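# Six robot arms sort blocks onto tiles of matching colour

## Task

Place every block on a tile that has the same colour as the block, resting flat on one full face, with no tile holding more than one block. A block counts only if it stays put without any robot supporting it at the end. Finally open the grippers and move the arms away from the blocks.

## Robot and tools

Setup: six identical i2rt Big YAM arms, named arm1 to arm6. Each has six revolute joints, a two-finger gripper and a wrist camera. With joints 1 and 6 at 0 and the hand level and pointing forward, that camera rides on top of the hand and views the fingertips. Two fixed room cameras, room_a and room_b, watch the scene. The hand can reach roughly 1.0 m from the joint1 axis. Blocks may occasionally get nudged by an outside push.

Frames: one shared scene frame, origin on the floor, +z up. The hand point is midway between the fingertips; its z axis runs along the fingers and the fingers open and close along its y axis. Each arm's foot pose is real but never printed, so hand positions cannot be derived from the numbers alone.

execute_actions(actions, cameras): actions is a list holding one action or none. The action is an object keyed by arm name ("arm1" to "arm6"); each arm's value is {"joints": {...}} with absolute joint targets, not offsets, in radians, plus gripper_m as a fingertip gap in metres. Any subset of keys may appear. Ranges, with the tolerance that counts as arrived: joint1_rad -2.879 to 2.879 (±0.045), turns the arm about its foot, positive counter-clockwise seen from above, 0 points the way the foot faces; joint2_rad 0 to 3.141 (±0.14), shoulder, 0 has the upper arm level toward the back, larger values lift it up and over to the front; joint3_rad 0 to 3.019 (±0.09), elbow, 0 folded, larger opens; joint4_rad -1.692 to 1.57 (±0.055), hand pitch, positive tips fingers up; joint5_rad -1.57 to 1.57 (±0.03), sideways swing, positive to the arm's right; joint6_rad -2.094 to 2.094 (±0.035), roll, positive clockwise viewed from behind the hand; gripper_m 0 to 0.093 (±0.003), grip force about 50 to 62 N per pad or lower. All motions in an action begin together and finish independently; each joint has its own speed, so the hand may sweep a wide arc between postures. An action lasts at most 15 s. A bad key or out-of-range number rejects the entire call and nothing moves. cameras lists the images to return (omitted, null or ["all"] gives every camera, [] gives none); the pictures line gives the image order. An empty actions list just reports state and images.

wait(seconds): 0 to 10 s, commands nothing, returns the same report. zoom_image(camera, region): region [x0, y0, x1, y1] in pixels from the top-left, at most 504 by 504, on a camera's latest full image. read_manual(section) returns only licence text. finished_scene(scene) ends scene 1 or 2 irrevocably after the last command has been held, reports success and gives the next scene's task. A reply with no tool call ends all remaining scenes.

Result lines: joint_positions shows current readings. joint_status tells how each commanded motion of the last accepted action ended. off_target means it stopped short and may still be pushing. contact_stop or time_out means the joint gave up its target and holds where it stopped; a timed-out joint may instead keep a target within 0.375, 0.375, 0.113, 0.225, 0.075, 0.3 rad (joints 1 to 6) of its position and keep pushing, and will move there on its own if freed. on_its_own lists things not commanded this call; its held at value is the target being held, not the position. joint command not followed, usually with a cause line, means a self/inter-arm collision check blocked that arm's joint targets (its gripper target still runs); those joints read not_followed and may be retried with later actions until new passing targets arrive. Calls without an action never show this line. MOTOR HOT warns from 85 °C; at 100 °C an OVER-TEMPERATURE FAULT drops the arm and joints report limit_stop_at_motor_heat, meaning resend the target. A reported stop cancels the rest of that reply's execute_actions, wait and finished_scene calls.

Cautions: an arm omitted from an action may still push toward its previous target. The arms do not stop on contact and can press hard; to relieve a push, command the joint's reported position. Tiny target changes may not move a joint. A joint holding load sinks after a time-out. Hard pushes heat motors. A hard squeeze between two arms fails and ends the run; hard hits may too, and no line reports arm-to-arm contact. The collision check can be late and ignores fingers, gripper housings and wrist cameras. Arms run independently. Never drop, fling or push blocks off the work area or onto the floor; that is a failure. Avoid slips and slams. While you think, the simulation continues with the last command held, so keep replies short when arms carry load. Some heat carries into the second scene; on resuming from a summary, first send an empty execute_actions to learn the scene number and task.

Each tool is called after "Call:" as name(argument=value, ...) on one line, values as JSON.

## Session

I'll start by looking at the scene.

Call:
execute_actions(actions=[])

Scene clock: 0.00 s.
Motor temperatures (°C, as the motors report them): arm1=[21 19 20 21 19 19] | arm2=[20 21 19 19 21 20] | arm3=[20 19 18 19 20 19] | arm4=[20 20 21 21 19 19] | arm5=[21 19 19 20 21 20] | arm6=[19 21 19 20 21 19]
arm1.joint_positions: joint1_rad=+0.406 joint2_rad=+0.456 joint3_rad=+1.575 joint4_rad=-1.578 joint5_rad=-0.256 joint6_rad=-0.114 gripper_m=+0.094
arm1.joint_status: not commanded
arm1.hand: x=-0.1084 y=-0.0846 z=+1.2466 quat_wxyz=(-0.177, +0.794, -0.298, -0.500) (m; scene frame)
arm2.joint_positions: joint1_rad=+0.423 joint2_rad=+0.536 joint3_rad=+1.661 joint4_rad=-1.257 joint5_rad=-0.100 joint6_rad=-0.316 gripper_m=+0.095
arm2.joint_status: not commanded
arm2.hand: x=+1.1205 y=-0.2499 z=+1.3756 quat_wxyz=(-0.574, +0.544, -0.524, -0.316) (m; scene frame)
arm3.joint_positions: joint1_rad=+0.751 joint2_rad=+0.399 joint3_rad=+1.676 joint4_rad=-1.374 joint5_rad=-0.231 joint6_rad=-0.540 gripper_m=+0.094
arm3.joint_status: not commanded
arm3.hand: x=-0.2001 y=+0.9952 z=+1.3113 quat_wxyz=(-0.329, -0.387, -0.630, +0.587) (m; scene frame)
arm4.joint_positions: joint1_rad=-0.601 joint2_rad=+0.281 joint3_rad=+1.647 joint4_rad=-1.398 joint5_rad=-0.081 joint6_rad=-0.467 gripper_m=+0.095
arm4.joint_status: not commanded
arm4.hand: x=-1.0005 y=-0.7333 z=+1.3661 quat_wxyz=(-0.184, -0.541, -0.476, +0.669) (m; scene frame)
arm5.joint_positions: joint1_rad=+0.105 joint2_rad=+0.449 joint3_rad=+1.513 joint4_rad=-1.276 joint5_rad=-0.219 joint6_rad=-0.705 gripper_m=+0.094
arm5.joint_status: not commanded
arm5.hand: x=+1.3916 y=-1.5216 z=+1.2590 quat_wxyz=(-0.613, +0.298, -0.714, +0.160) (m; scene frame)
arm6.joint_positions: joint1_rad=-0.267 joint2_rad=+0.352 joint3_rad=+1.400 joint4_rad=-1.467 joint5_rad=+0.220 joint6_rad=+0.767 gripper_m=+0.095
arm6.joint_status: not commanded
arm6.hand: x=-1.0160 y=+1.8120 z=+1.2351 quat_wxyz=(-0.422, +0.018, -0.835, -0.352) (m; scene frame)
pictures: arm1_cam_wrist, arm2_cam_wrist, arm3_cam_wrist, arm4_cam_wrist, arm5_cam_wrist, arm6_cam_wrist, room_a, room_b
Images, in order (width x height): arm1_cam_wrist 504x504, arm2_cam_wrist 504x504, arm3_cam_wrist 504x504, arm4_cam_wrist 504x504, arm5_cam_wrist 504x504, arm6_cam_wrist 504x504, room_a 504x504, room_b 504x504.

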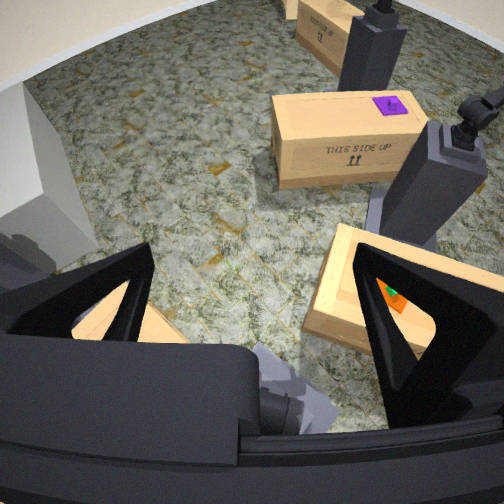

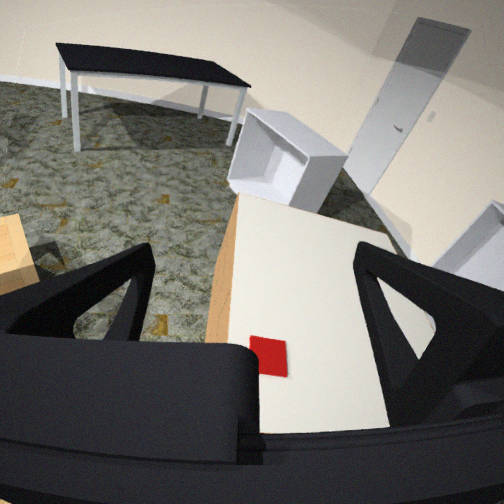

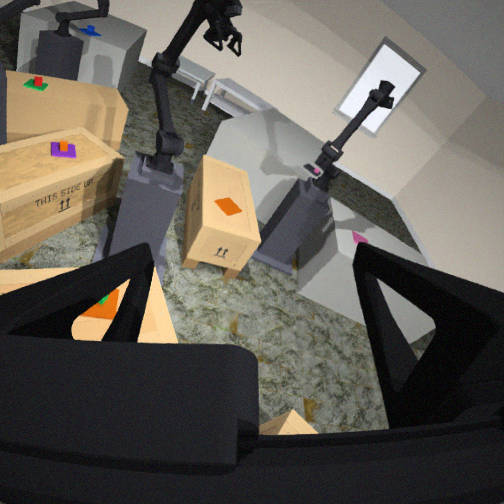

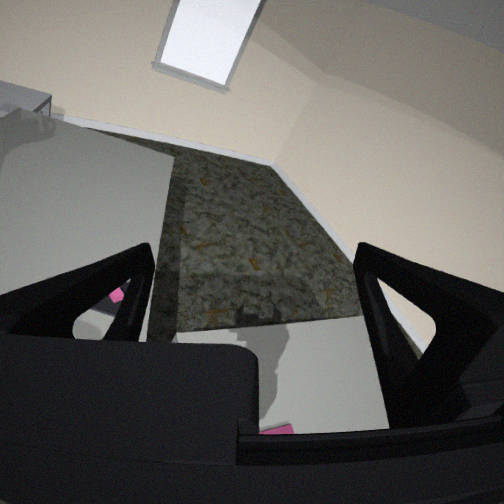

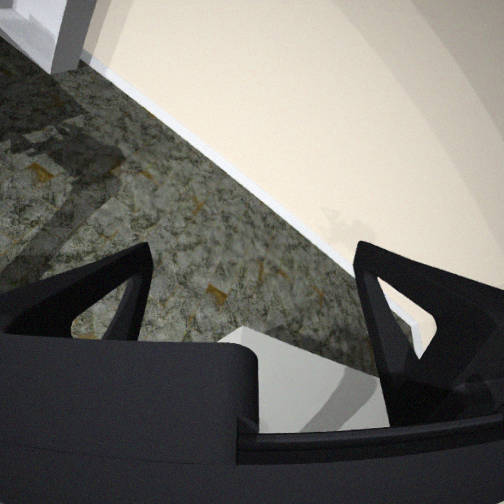

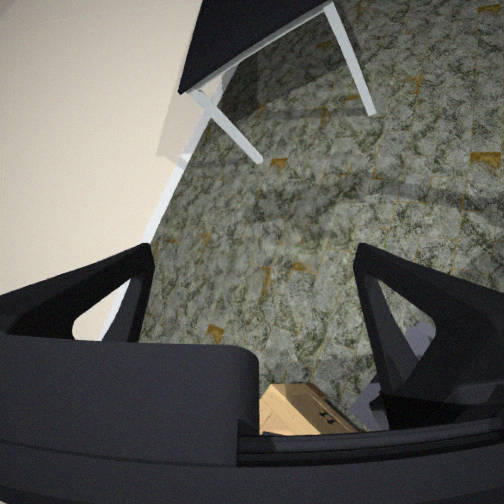

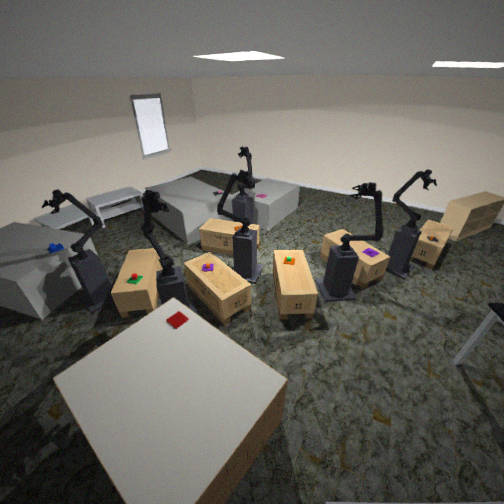

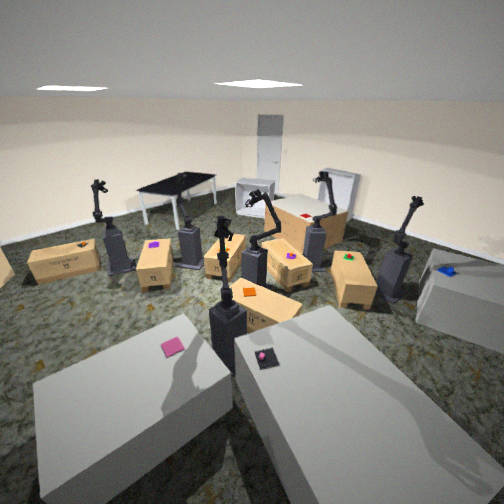

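Call:
zoom_image(camera="room_a", region=[0, 140, 504, 350])

Call:
zoom_image(camera="room_b", region=[0, 160, 504, 400])

Region (0, 140, 504, 350) of room_a's 504x504 image, scaled by 1.000; it fills the top 210 rows of this view, and the rest is white.

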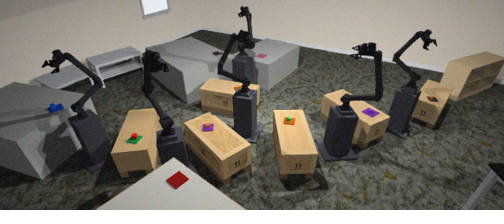

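Region (0, 160, 504, 400) of room_b's 504x504 image, scaled by 1.000; it fills the top 240 rows of this view, and the rest is white.

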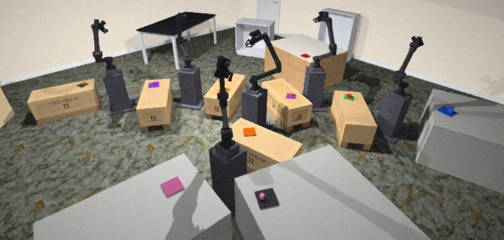

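Call:
zoom_image(camera="room_a", region=[0, 180, 170, 340])

Call:
zoom_image(camera="room_a", region=[160, 170, 330, 330])

Call:
zoom_image(camera="room_a", region=[320, 160, 500, 320])

Call:
zoom_image(camera="room_b", region=[0, 170, 190, 310])

Call:
zoom_image(camera="room_b", region=[150, 190, 340, 380])

Call:
zoom_image(camera="room_b", region=[300, 180, 500, 340])

Region (0, 180, 170, 340) of room_a's 504x504 image, scaled by 2.965, with more detail than that image has; it fills the top 474 rows of this view, and the rest is white.

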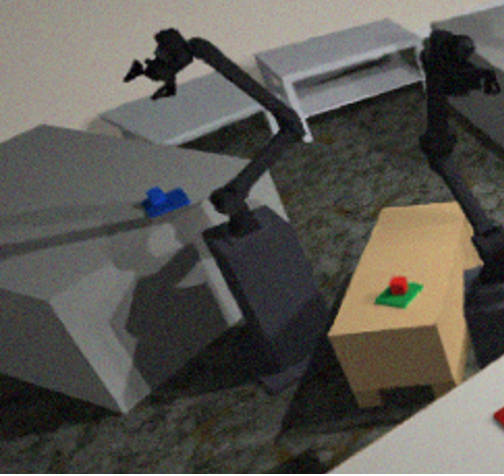

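Region (160, 170, 330, 330) of room_a's 504x504 image, scaled by 2.965, with more detail than that image has; it fills the top 474 rows of this view, and the rest is white.

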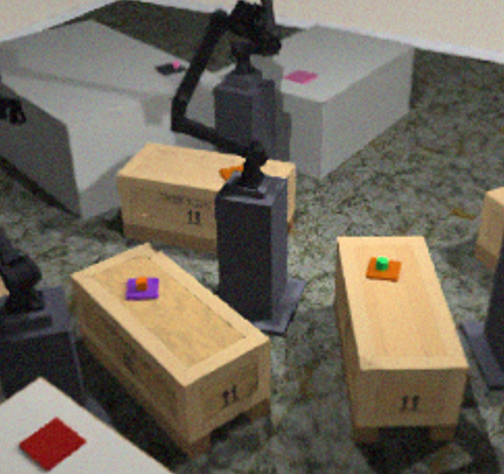

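Region (320, 160, 500, 320) of room_a's 504x504 image, scaled by 2.800, with more detail than that image has.

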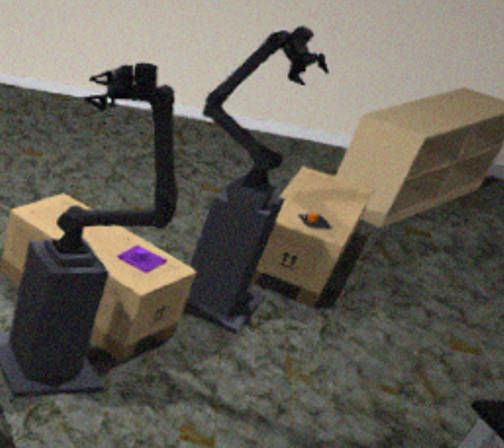

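Region (0, 170, 190, 310) of room_b's 504x504 image, scaled by 2.653, with more detail than that image has; it fills the top 371 rows of this view, and the rest is white.

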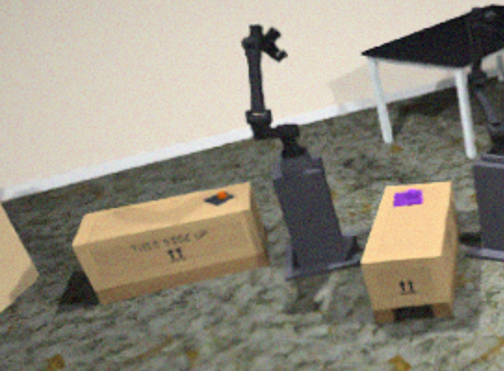

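Region (150, 190, 340, 380) of room_b's 504x504 image, scaled by 2.653, with more detail than that image has.

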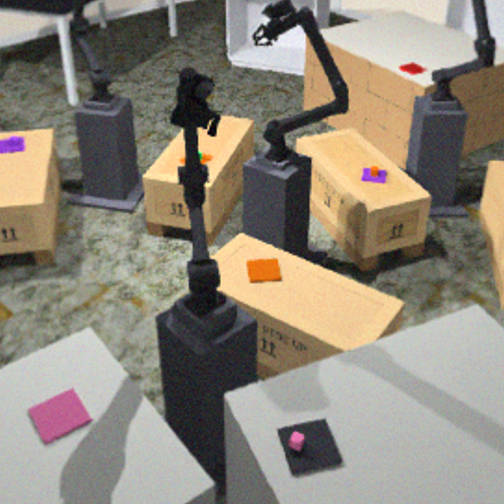

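Region (300, 180, 500, 340) of room_b's 504x504 image, scaled by 2.520, with more detail than that image has; it fills the top 403 rows of this view, and the rest is white.

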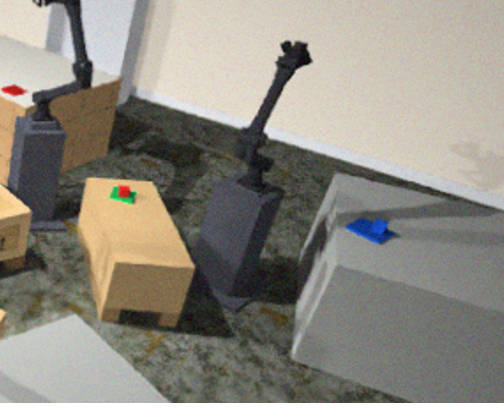

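Call:
execute_actions(actions=[{"arm1":{"joints":{"joint1_rad":-0.01,"joint2_rad":1.785,"joint3_rad":1.263,"joint4_rad":-1.049,"joint5_rad":0,"joint6_rad":0}},"arm2":{"joints":{"joint1_rad":-2.209,"joint2_rad":1.785,"joint3_rad":1.263,"joint4_rad":-1.049,"joint5_rad":0,"joint6_rad":0}},"arm3":{"joints":{"joint1_rad":-1.216,"joint2_rad":1.785,"joint3_rad":1.263,"joint4_rad":-1.049,"joint5_rad":0,"joint6_rad":0}},"arm4":{"joints":{"joint1_rad":0.1,"joint2_rad":1.785,"joint3_rad":1.263,"joint4_rad":-1.049,"joint5_rad":0,"joint6_rad":0}},"arm5":{"joints":{"joint1_rad":-1.55,"joint2_rad":1.785,"joint3_rad":1.263,"joint4_rad":-1.049,"joint5_rad":0,"joint6_rad":0}},"arm6":{"joints":{"joint1_rad":1.2,"joint2_rad":1.785,"joint3_rad":1.263,"joint4_rad":-1.049,"joint5_rad":0,"joint6_rad":0}}}])

Scene clock: 104.10 s.
Motor temperatures (°C, as the motors report them): arm1=[21 19 23 21 19 19] | arm2=[20 22 22 19 21 20] | arm3=[20 19 19 19 20 19] | arm4=[20 21 22 21 19 19] | arm5=[21 20 22 20 21 20] | arm6=[19 21 22 20 21 19]
arm1.joint_positions: joint1_rad=-0.008 joint2_rad=+1.790 joint3_rad=+1.261 joint4_rad=-1.057 joint5_rad=-0.003 joint6_rad=-0.008 gripper_m=+0.094
arm1.joint_status: all done
arm1.hand: x=-0.1034 y=+0.3439 z=+0.6932 quat_wxyz=(+0.009, +0.767, -0.641, +0.009) (m; scene frame)
arm2.joint_positions: joint1_rad=-2.213 joint2_rad=+1.788 joint3_rad=+1.257 joint4_rad=-1.055 joint5_rad=+0.000 joint6_rad=-0.007 gripper_m=+0.095
arm2.joint_status: all done
arm2.hand: x=+1.1535 y=-0.8820 z=+0.7329 quat_wxyz=(+0.004, -0.653, -0.758, +0.000) (m; scene frame)
arm3.joint_positions: joint1_rad=-1.224 joint2_rad=+1.798 joint3_rad=+1.254 joint4_rad=-1.049 joint5_rad=-0.001 joint6_rad=-0.011 gripper_m=+0.094
arm3.joint_status: all done
arm3.hand: x=-0.6029 y=+1.3640 z=+0.6653 quat_wxyz=(-0.002, -0.945, +0.327, -0.015) (m; scene frame)
arm4.joint_positions: joint1_rad=+0.099 joint2_rad=+1.784 joint3_rad=+1.272 joint4_rad=-1.061 joint5_rad=+0.001 joint6_rad=-0.011 gripper_m=+0.095
arm4.joint_status: all done
arm4.hand: x=-0.9856 y=-1.2262 z=+0.7527 quat_wxyz=(-0.004, -0.690, -0.724, -0.005) (m; scene frame)
arm5.joint_positions: joint1_rad=-1.558 joint2_rad=+1.798 joint3_rad=+1.261 joint4_rad=-1.054 joint5_rad=-0.001 joint6_rad=-0.013 gripper_m=+0.094
arm5.joint_status: all done
arm5.hand: x=+1.1726 y=-2.0312 z=+0.6575 quat_wxyz=(+0.007, -0.763, -0.646, -0.013) (m; scene frame)
arm6.joint_positions: joint1_rad=+1.208 joint2_rad=+1.779 joint3_rad=+1.254 joint4_rad=-1.055 joint5_rad=+0.000 joint6_rad=+0.008 gripper_m=+0.095
arm6.joint_status: all done
arm6.hand: x=-1.4806 y=+2.0757 z=+0.7288 quat_wxyz=(+0.001, +0.936, -0.351, +0.003) (m; scene frame)
pictures: arm1_cam_wrist, arm2_cam_wrist, arm3_cam_wrist, arm4_cam_wrist, arm5_cam_wrist, arm6_cam_wrist, room_a, room_b
Images, in order (width x height): arm1_cam_wrist 504x504, arm2_cam_wrist 504x504, arm3_cam_wrist 504x504, arm4_cam_wrist 504x504, arm5_cam_wrist 504x504, arm6_cam_wrist 504x504, room_a 504x504, room_b 504x504.

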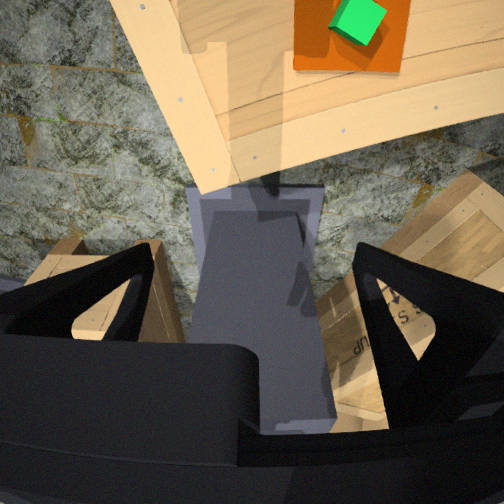

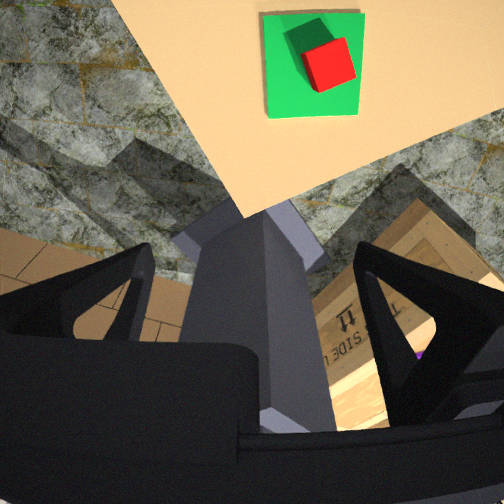

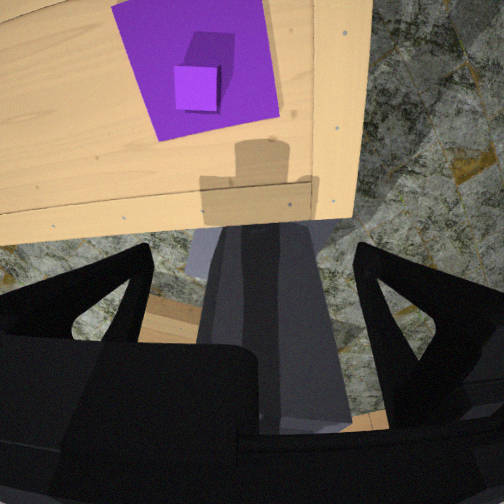

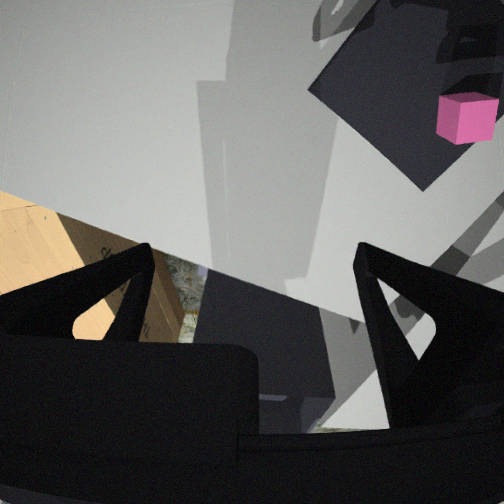

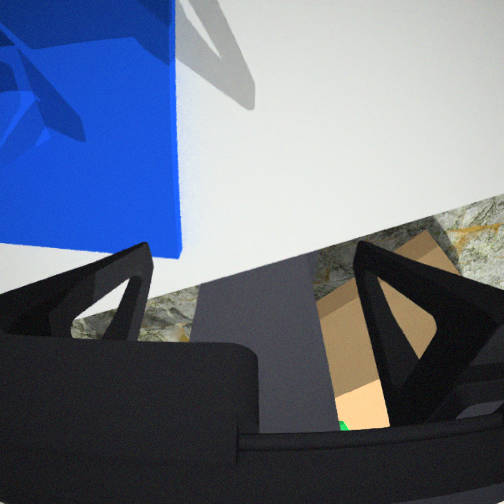

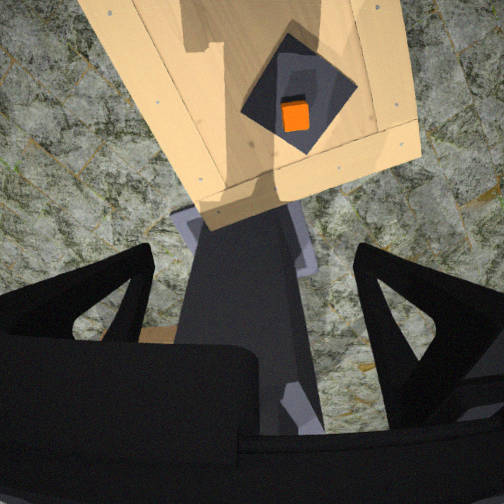

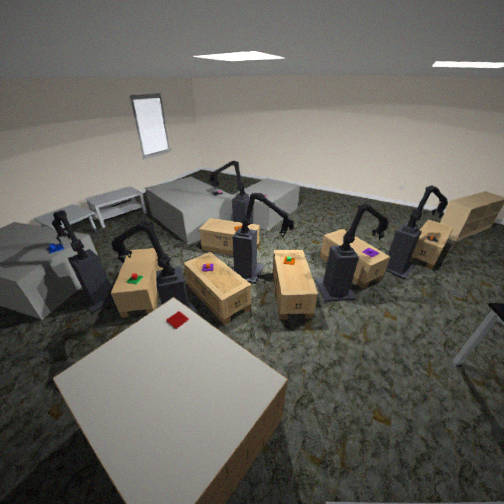

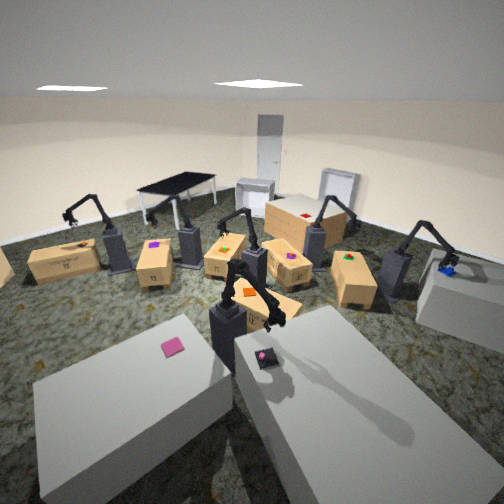

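Call:
execute_actions(actions=[{"arm1":{"joints":{"joint1_rad":-0.20,"joint2_rad":2.241,"joint3_rad":1.661,"joint4_rad":-0.991}},"arm2":{"joints":{"joint1_rad":-2.386,"joint2_rad":2.245,"joint3_rad":1.572,"joint4_rad":-0.898}},"arm3":{"joints":{"joint2_rad":1.961,"joint3_rad":1.180,"joint4_rad":-0.789}},"arm4":{"joints":{"joint1_rad":-0.21,"joint2_rad":1.970,"joint3_rad":1.546,"joint4_rad":-1.147}},"arm5":{"joints":{"joint2_rad":1.521,"joint3_rad":1.399,"joint4_rad":-1.449}},"arm6":{"joints":{"joint1_rad":1.10,"joint2_rad":2.128,"joint3_rad":1.343,"joint4_rad":-0.785}}}], cameras=["arm1_cam_wrist","arm2_cam_wrist","arm3_cam_wrist","arm4_cam_wrist","arm5_cam_wrist","arm6_cam_wrist"])

Scene clock: 160.70 s.
Motor temperatures (°C, as the motors report them): arm1=[21 21 24 21 19 19] | arm2=[20 23 24 19 21 20] | arm3=[20 21 21 19 20 19] | arm4=[20 23 24 21 19 19] | arm5=[21 22 22 20 21 21] | arm6=[19 22 23 20 21 19]
arm1.joint_positions: joint1_rad=-0.202 joint2_rad=+2.250 joint3_rad=+1.621 joint4_rad=-0.993 joint5_rad=-0.001 joint6_rad=-0.007 gripper_m=+0.094
arm1.joint_status: all done
arm1.hand: x=-0.0045 y=+0.4618 z=+0.5574 quat_wxyz=(+0.022, +0.701, -0.713, +0.022) (m; scene frame)
arm2.joint_positions: joint1_rad=-2.396 joint2_rad=+2.262 joint3_rad=+1.535 joint4_rad=-0.904 joint5_rad=+0.000 joint6_rad=-0.007 gripper_m=+0.095
arm2.joint_status: all done
arm2.hand: x=+1.0588 y=-0.9789 z=+0.5679 quat_wxyz=(+0.018, -0.719, -0.695, -0.017) (m; scene frame)
arm3.joint_positions: joint1_rad=-1.224 joint2_rad=+1.985 joint3_rad=+1.164 joint4_rad=-0.798 joint5_rad=-0.001 joint6_rad=-0.011 gripper_m=+0.094
arm3.joint_status: all done
arm3.hand: x=-0.5942 y=+1.3579 z=+0.5496 quat_wxyz=(-0.007, -0.945, +0.327, -0.027) (m; scene frame)
arm4.joint_positions: joint1_rad=-0.218 joint2_rad=+1.969 joint3_rad=+1.500 joint4_rad=-1.131 joint5_rad=+0.001 joint6_rad=-0.009 gripper_m=+0.095
arm4.joint_status: all done
arm4.hand: x=-1.1600 y=-1.2686 z=+0.7325 quat_wxyz=(+0.005, -0.796, -0.605, -0.016) (m; scene frame)
arm5.joint_positions: joint1_rad=-1.558 joint2_rad=+1.527 joint3_rad=+1.371 joint4_rad=-1.435 joint5_rad=-0.001 joint6_rad=-0.013 gripper_m=+0.094
arm5.joint_status: all done
arm5.hand: x=+1.1806 y=-1.9821 z=+0.8215 quat_wxyz=(+0.007, -0.763, -0.646, -0.013) (m; scene frame)
arm6.joint_positions: joint1_rad=+1.093 joint2_rad=+2.143 joint3_rad=+1.326 joint4_rad=-0.802 joint5_rad=+0.000 joint6_rad=+0.007 gripper_m=+0.095
arm6.joint_status: all done
arm6.hand: x=-1.4676 y=+2.1458 z=+0.5671 quat_wxyz=(+0.009, +0.914, -0.404, +0.021) (m; scene frame)
pictures: arm1_cam_wrist, arm2_cam_wrist, arm3_cam_wrist, arm4_cam_wrist, arm5_cam_wrist, arm6_cam_wrist
Images, in order (width x height): arm1_cam_wrist 504x504, arm2_cam_wrist 504x504, arm3_cam_wrist 504x504, arm4_cam_wrist 504x504, arm5_cam_wrist 504x504, arm6_cam_wrist 504x504.

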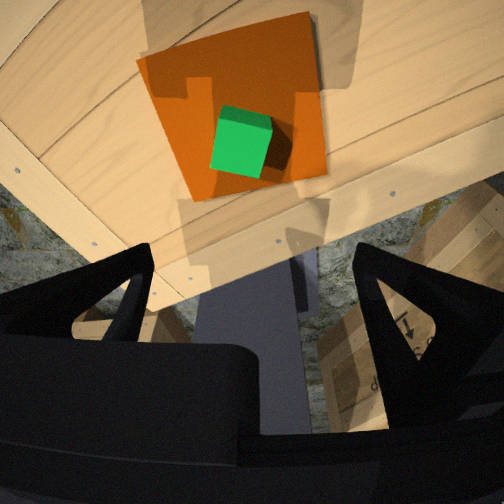

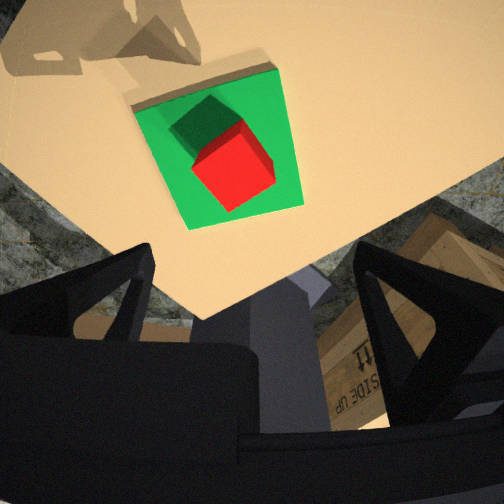

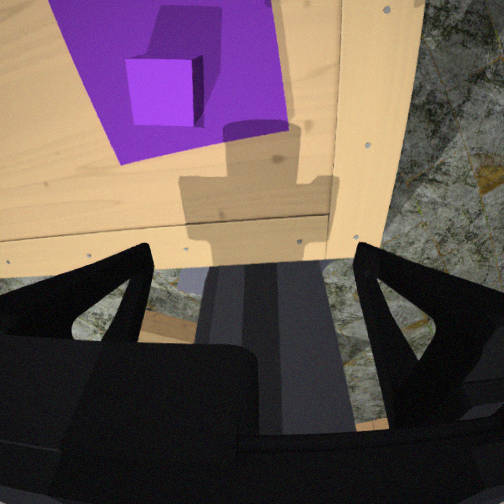

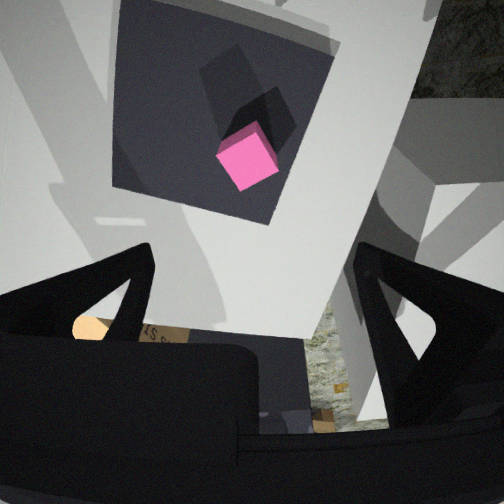

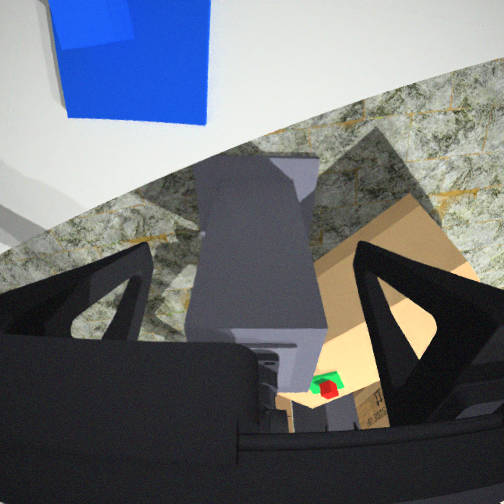

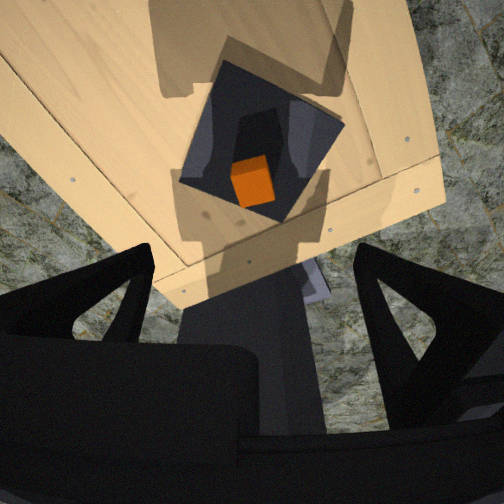

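Call:
zoom_image(camera="arm2_cam_wrist", region=[120, 50, 320, 250])

Call:
zoom_image(camera="arm4_cam_wrist", region=[150, 50, 350, 250])

Call:
zoom_image(camera="arm6_cam_wrist", region=[160, 40, 360, 240])

Call:
zoom_image(camera="arm1_cam_wrist", region=[130, 10, 340, 220])

Region (120, 50, 320, 250) of arm2_cam_wrist's 504x504 image, scaled by 2.520, with more detail than that image has.

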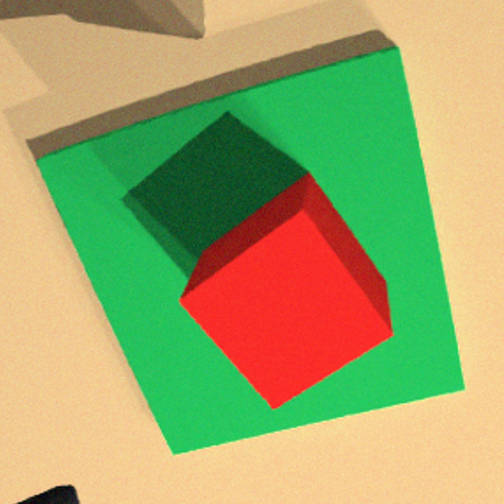

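Region (150, 50, 350, 250) of arm4_cam_wrist's 504x504 image, scaled by 2.520, with more detail than that image has.

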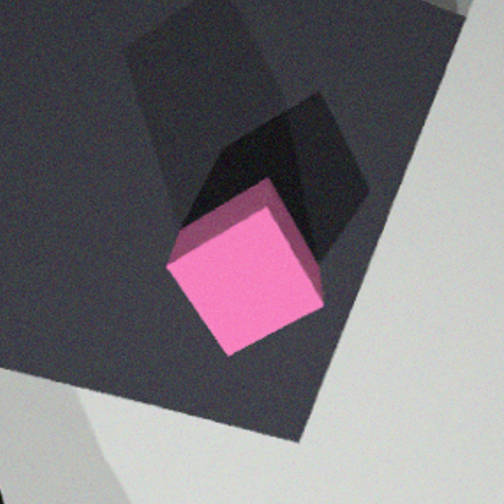

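Region (160, 40, 360, 240) of arm6_cam_wrist's 504x504 image, scaled by 2.520, with more detail than that image has.

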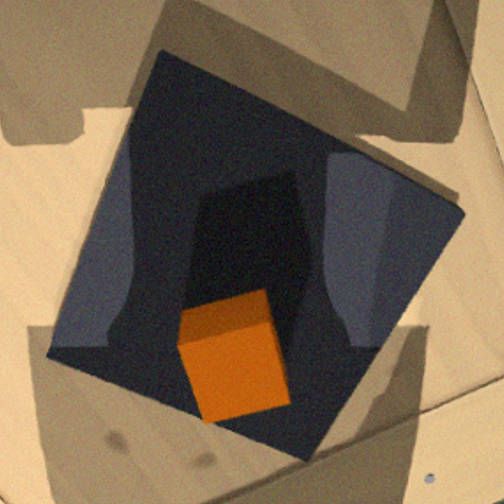

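Region (130, 10, 340, 220) of arm1_cam_wrist's 504x504 image, scaled by 2.400, with more detail than that image has.

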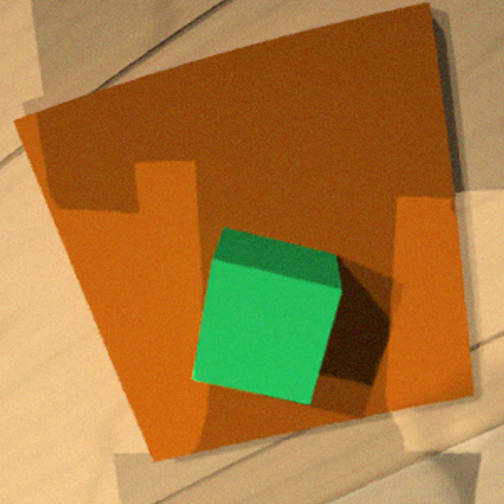

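Call:
execute_actions(actions=[{"arm1":{"joints":{"joint1_rad":-0.18,"joint2_rad":2.35,"joint4_rad":-0.825,"joint6_rad":0.21}},"arm2":{"joints":{"joint1_rad":-2.355,"joint2_rad":2.35,"joint3_rad":1.425,"joint4_rad":-0.615,"joint6_rad":-0.63}},"arm3":{"joints":{"joint1_rad":0.2,"joint2_rad":1.2,"joint3_rad":1.2,"joint4_rad":-1.4}},"arm4":{"joints":{"joint1_rad":-0.205,"joint2_rad":2.04,"joint3_rad":1.405,"joint4_rad":-0.925,"joint6_rad":-0.55}},"arm5":{"joints":{"joint1_rad":-1.25,"joint2_rad":1.78,"joint3_rad":1.72,"joint4_rad":-1.467}},"arm6":{"joints":{"joint2_rad":2.305,"joint3_rad":1.205,"joint4_rad":-0.435,"joint6_rad":-0.26}}}], cameras=["arm1_cam_wrist","arm2_cam_wrist","arm4_cam_wrist","arm5_cam_wrist","arm6_cam_wrist"])

Scene clock: 282.40 s.
Motor temperatures (°C, as the motors report them): arm1=[21 25 28 21 19 19] | arm2=[20 27 26 19 21 20] | arm3=[20 23 21 19 20 19] | arm4=[20 25 30 21 19 19] | arm5=[21 22 26 20 21 21] | arm6=[19 25 23 20 21 19]
arm1.joint_positions: joint1_rad=-0.186 joint2_rad=+2.352 joint3_rad=+1.633 joint4_rad=-0.835 joint5_rad=-0.001 joint6_rad=+0.202 gripper_m=+0.094
arm1.joint_status: all done
arm1.hand: x=-0.0137 y=+0.4803 z=+0.4993 quat_wxyz=(-0.002, +0.629, -0.777, -0.002) (m; scene frame)
arm2.joint_positions: joint1_rad=-2.360 joint2_rad=+2.359 joint3_rad=+1.414 joint4_rad=-0.628 joint5_rad=+0.000 joint6_rad=-0.621 gripper_m=+0.095
arm2.joint_status: all done
arm2.hand: x=+1.0796 y=-0.9553 z=+0.4814 quat_wxyz=(+0.000, -0.460, -0.888, +0.004) (m; scene frame)
arm3.joint_positions: joint1_rad=+0.200 joint2_rad=+1.196 joint3_rad=+1.183 joint4_rad=-1.392 joint5_rad=-0.001 joint6_rad=-0.010 gripper_m=+0.094
arm3.joint_status: all done
arm3.hand: x=-0.4903 y=+0.8036 z=+0.8859 quat_wxyz=(-0.032, -0.926, -0.368, +0.072) (m; scene frame)
arm4.joint_positions: joint1_rad=-0.218 joint2_rad=+2.034 joint3_rad=+1.413 joint4_rad=-0.941 joint5_rad=+0.001 joint6_rad=-0.539 gripper_m=+0.095
arm4.joint_status: all done
arm4.hand: x=-1.1591 y=-1.2686 z=+0.6683 quat_wxyz=(-0.007, -0.610, -0.792, +0.001) (m; scene frame)
arm5.joint_positions: joint1_rad=-1.251 joint2_rad=+1.803 joint3_rad=+1.665 joint4_rad=-1.459 joint5_rad=-0.001 joint6_rad=-0.011 gripper_m=+0.094
arm5.joint_status: all done
arm5.hand: x=+1.3299 y=-2.0857 z=+0.8003 quat_wxyz=(+0.010, -0.656, -0.755, -0.014) (m; scene frame)
arm6.joint_positions: joint1_rad=+1.093 joint2_rad=+2.319 joint3_rad=+1.189 joint4_rad=-0.451 joint5_rad=+0.000 joint6_rad=-0.252 gripper_m=+0.095
arm6.joint_status: all done
arm6.hand: x=-1.4379 y=+2.1138 z=+0.4495 quat_wxyz=(+0.002, +0.959, -0.283, +0.004) (m; scene frame)
pictures: arm1_cam_wrist, arm2_cam_wrist, arm4_cam_wrist, arm5_cam_wrist, arm6_cam_wrist
Images, in order (width x height): arm1_cam_wrist 504x504, arm2_cam_wrist 504x504, arm4_cam_wrist 504x504, arm5_cam_wrist 504x504, arm6_cam_wrist 504x504.

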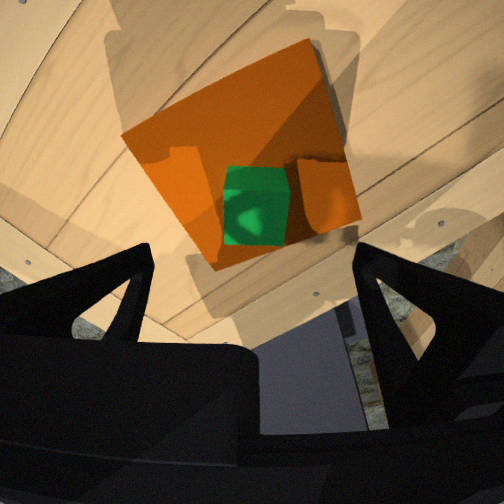

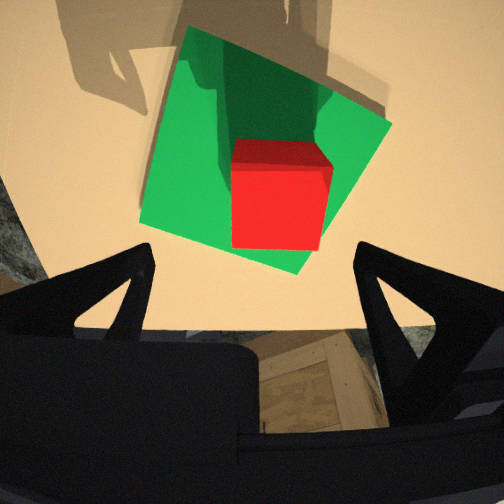

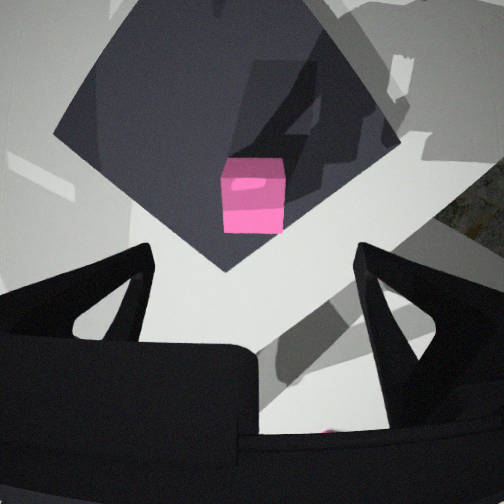

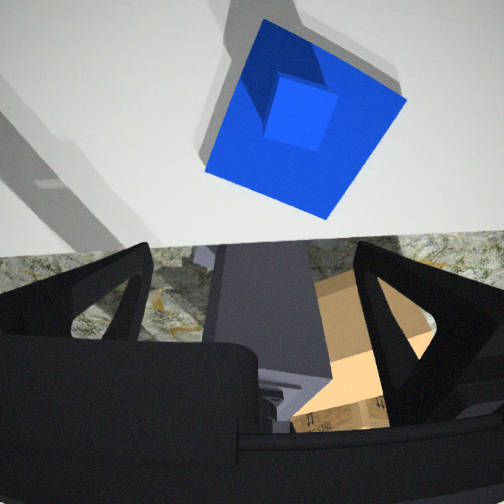

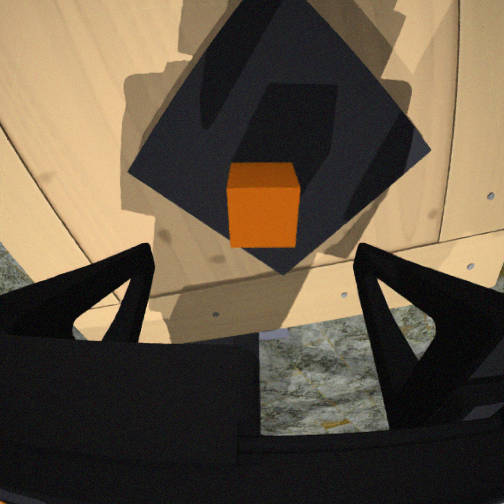

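Call:
execute_actions(actions=[{"arm1":{"joints":{"joint2_rad":2.49,"joint4_rad":-0.705}},"arm2":{"joints":{"joint1_rad":-2.375,"joint2_rad":2.515,"joint3_rad":1.538,"joint4_rad":-0.54}},"arm4":{"joints":{"joint2_rad":2.14,"joint4_rad":-0.835}},"arm5":{"joints":{"joint2_rad":0.9,"joint3_rad":1.1,"joint4_rad":-1.2}},"arm6":{"joints":{"joint1_rad":1.085,"joint2_rad":2.423,"joint3_rad":1.254,"joint4_rad":-0.347}}}], cameras=["arm1_cam_wrist","arm2_cam_wrist","arm4_cam_wrist","arm6_cam_wrist"])

Scene clock: 323.67 s.
Motor temperatures (°C, as the motors report them): arm1=[21 26 27 21 19 19] | arm2=[20 28 24 19 21 20] | arm3=[20 21 24 19 20 19] | arm4=[20 26 27 21 19 19] | arm5=[21 23 28 20 21 21] | arm6=[19 25 22 20 21 19]
arm1.joint_positions: joint1_rad=-0.188 joint2_rad=+2.488 joint3_rad=+1.643 joint4_rad=-0.713 joint5_rad=-0.003 joint6_rad=+0.205 gripper_m=+0.094
arm1.joint_status: all done
arm1.hand: x=-0.0129 y=+0.4719 z=+0.4206 quat_wxyz=(+0.000, +0.628, -0.779, -0.001) (m; scene frame)
arm2.joint_positions: joint1_rad=-2.361 joint2_rad=+2.514 joint3_rad=+1.518 joint4_rad=-0.549 joint5_rad=+0.000 joint6_rad=-0.621 gripper_m=+0.095
arm2.joint_status: all done
arm2.hand: x=+1.0783 y=-0.9767 z=+0.4192 quat_wxyz=(-0.006, -0.460, -0.888, +0.017) (m; scene frame)
arm3.joint_positions: joint1_rad=+0.200 joint2_rad=+1.196 joint3_rad=+1.183 joint4_rad=-1.392 joint5_rad=-0.001 joint6_rad=-0.010 gripper_m=+0.094
arm3.joint_status: not commanded
arm3.hand: x=-0.4903 y=+0.8036 z=+0.8859 quat_wxyz=(-0.032, -0.926, -0.368, +0.072) (m; scene frame)
arm4.joint_positions: joint1_rad=-0.218 joint2_rad=+2.136 joint3_rad=+1.413 joint4_rad=-0.850 joint5_rad=+0.001 joint6_rad=-0.539 gripper_m=+0.095
arm4.joint_status: all done
arm4.hand: x=-1.1593 y=-1.2718 z=+0.6131 quat_wxyz=(-0.005, -0.610, -0.793, -0.004) (m; scene frame)
arm5.joint_positions: joint1_rad=-1.251 joint2_rad=+0.893 joint3_rad=+1.102 joint4_rad=-1.221 joint5_rad=-0.001 joint6_rad=-0.011 gripper_m=+0.094
arm5.joint_status: all done
arm5.hand: x=+1.3025 y=-1.8832 z=+0.9554 quat_wxyz=(-0.206, -0.632, -0.726, +0.178) (m; scene frame)
arm6.joint_positions: joint1_rad=+1.093 joint2_rad=+2.414 joint3_rad=+1.249 joint4_rad=-0.361 joint5_rad=+0.000 joint6_rad=-0.253 gripper_m=+0.095
arm6.joint_status: all done
arm6.hand: x=-1.4531 y=+2.1303 z=+0.4144 quat_wxyz=(-0.013, +0.959, -0.282, -0.021) (m; scene frame)
pictures: arm1_cam_wrist, arm2_cam_wrist, arm4_cam_wrist, arm6_cam_wrist
Images, in order (width x height): arm1_cam_wrist 504x504, arm2_cam_wrist 504x504, arm4_cam_wrist 504x504, arm6_cam_wrist 504x504.

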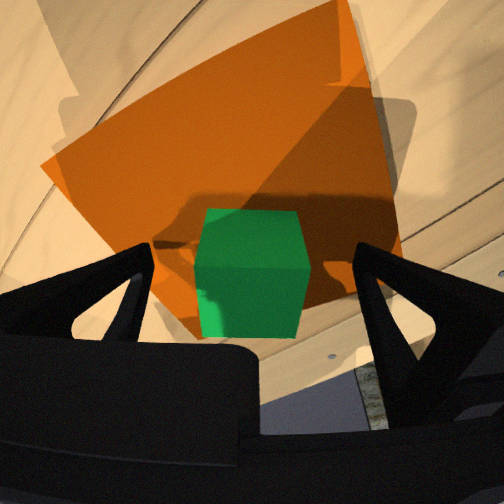

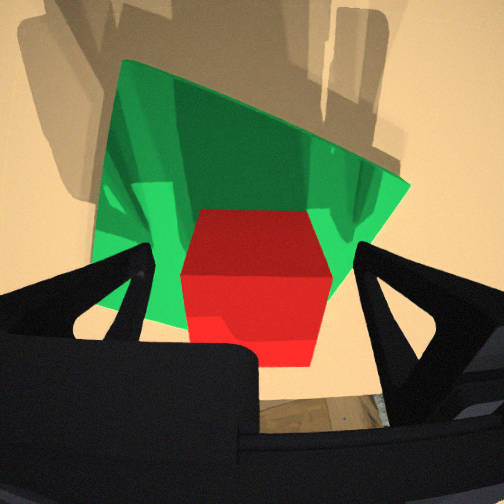

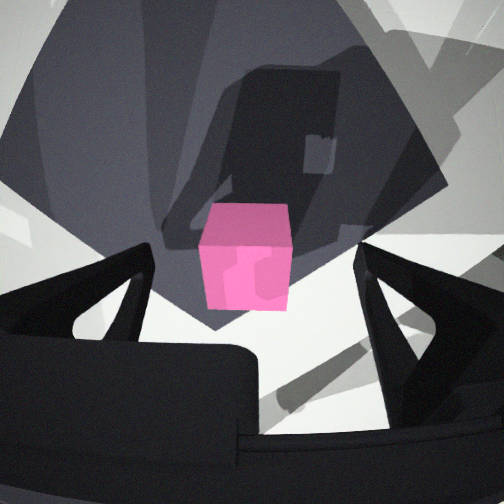

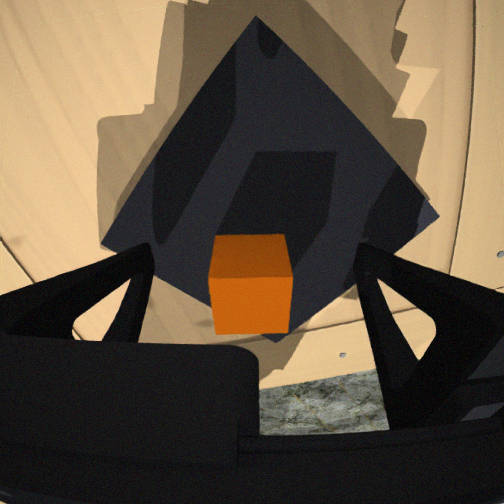

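Call:
zoom_image(camera="arm1_cam_wrist", region=[130, 190, 380, 360])

Call:
zoom_image(camera="arm2_cam_wrist", region=[130, 190, 380, 380])

Call:
zoom_image(camera="arm4_cam_wrist", region=[130, 190, 380, 360])

Call:
zoom_image(camera="arm6_cam_wrist", region=[130, 190, 380, 360])

Region (130, 190, 380, 360) of arm1_cam_wrist's 504x504 image, scaled by 2.016, with more detail than that image has; it fills the top 343 rows of this view, and the rest is white.

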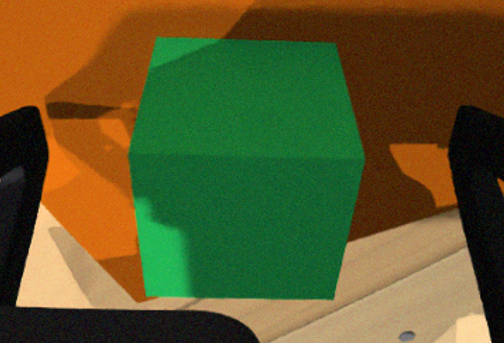

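Region (130, 190, 380, 380) of arm2_cam_wrist's 504x504 image, scaled by 2.016, with more detail than that image has; it fills the top 383 rows of this view, and the rest is white.

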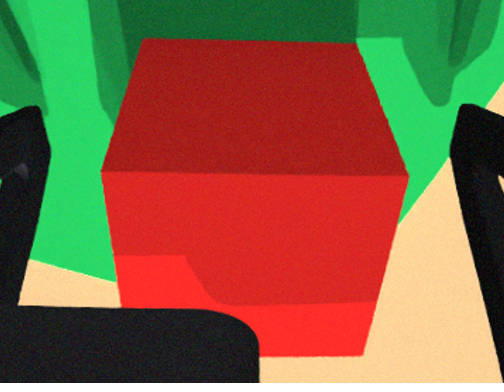

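Region (130, 190, 380, 360) of arm4_cam_wrist's 504x504 image, scaled by 2.016, with more detail than that image has; it fills the top 343 rows of this view, and the rest is white.

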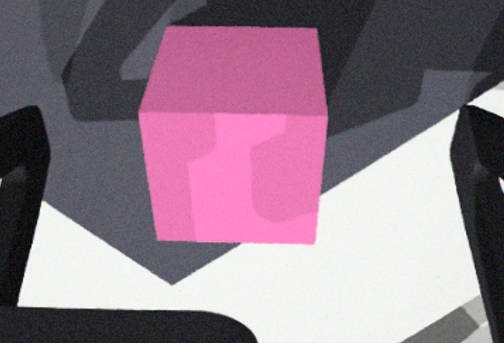

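Region (130, 190, 380, 360) of arm6_cam_wrist's 504x504 image, scaled by 2.016, with more detail than that image has; it fills the top 343 rows of this view, and the rest is white.

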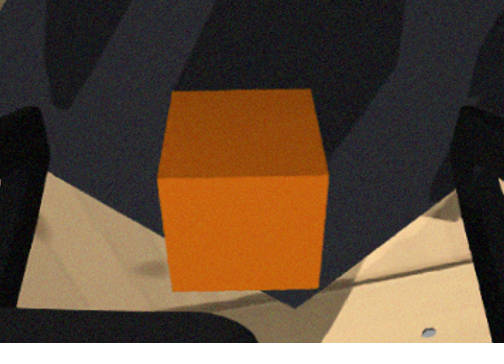

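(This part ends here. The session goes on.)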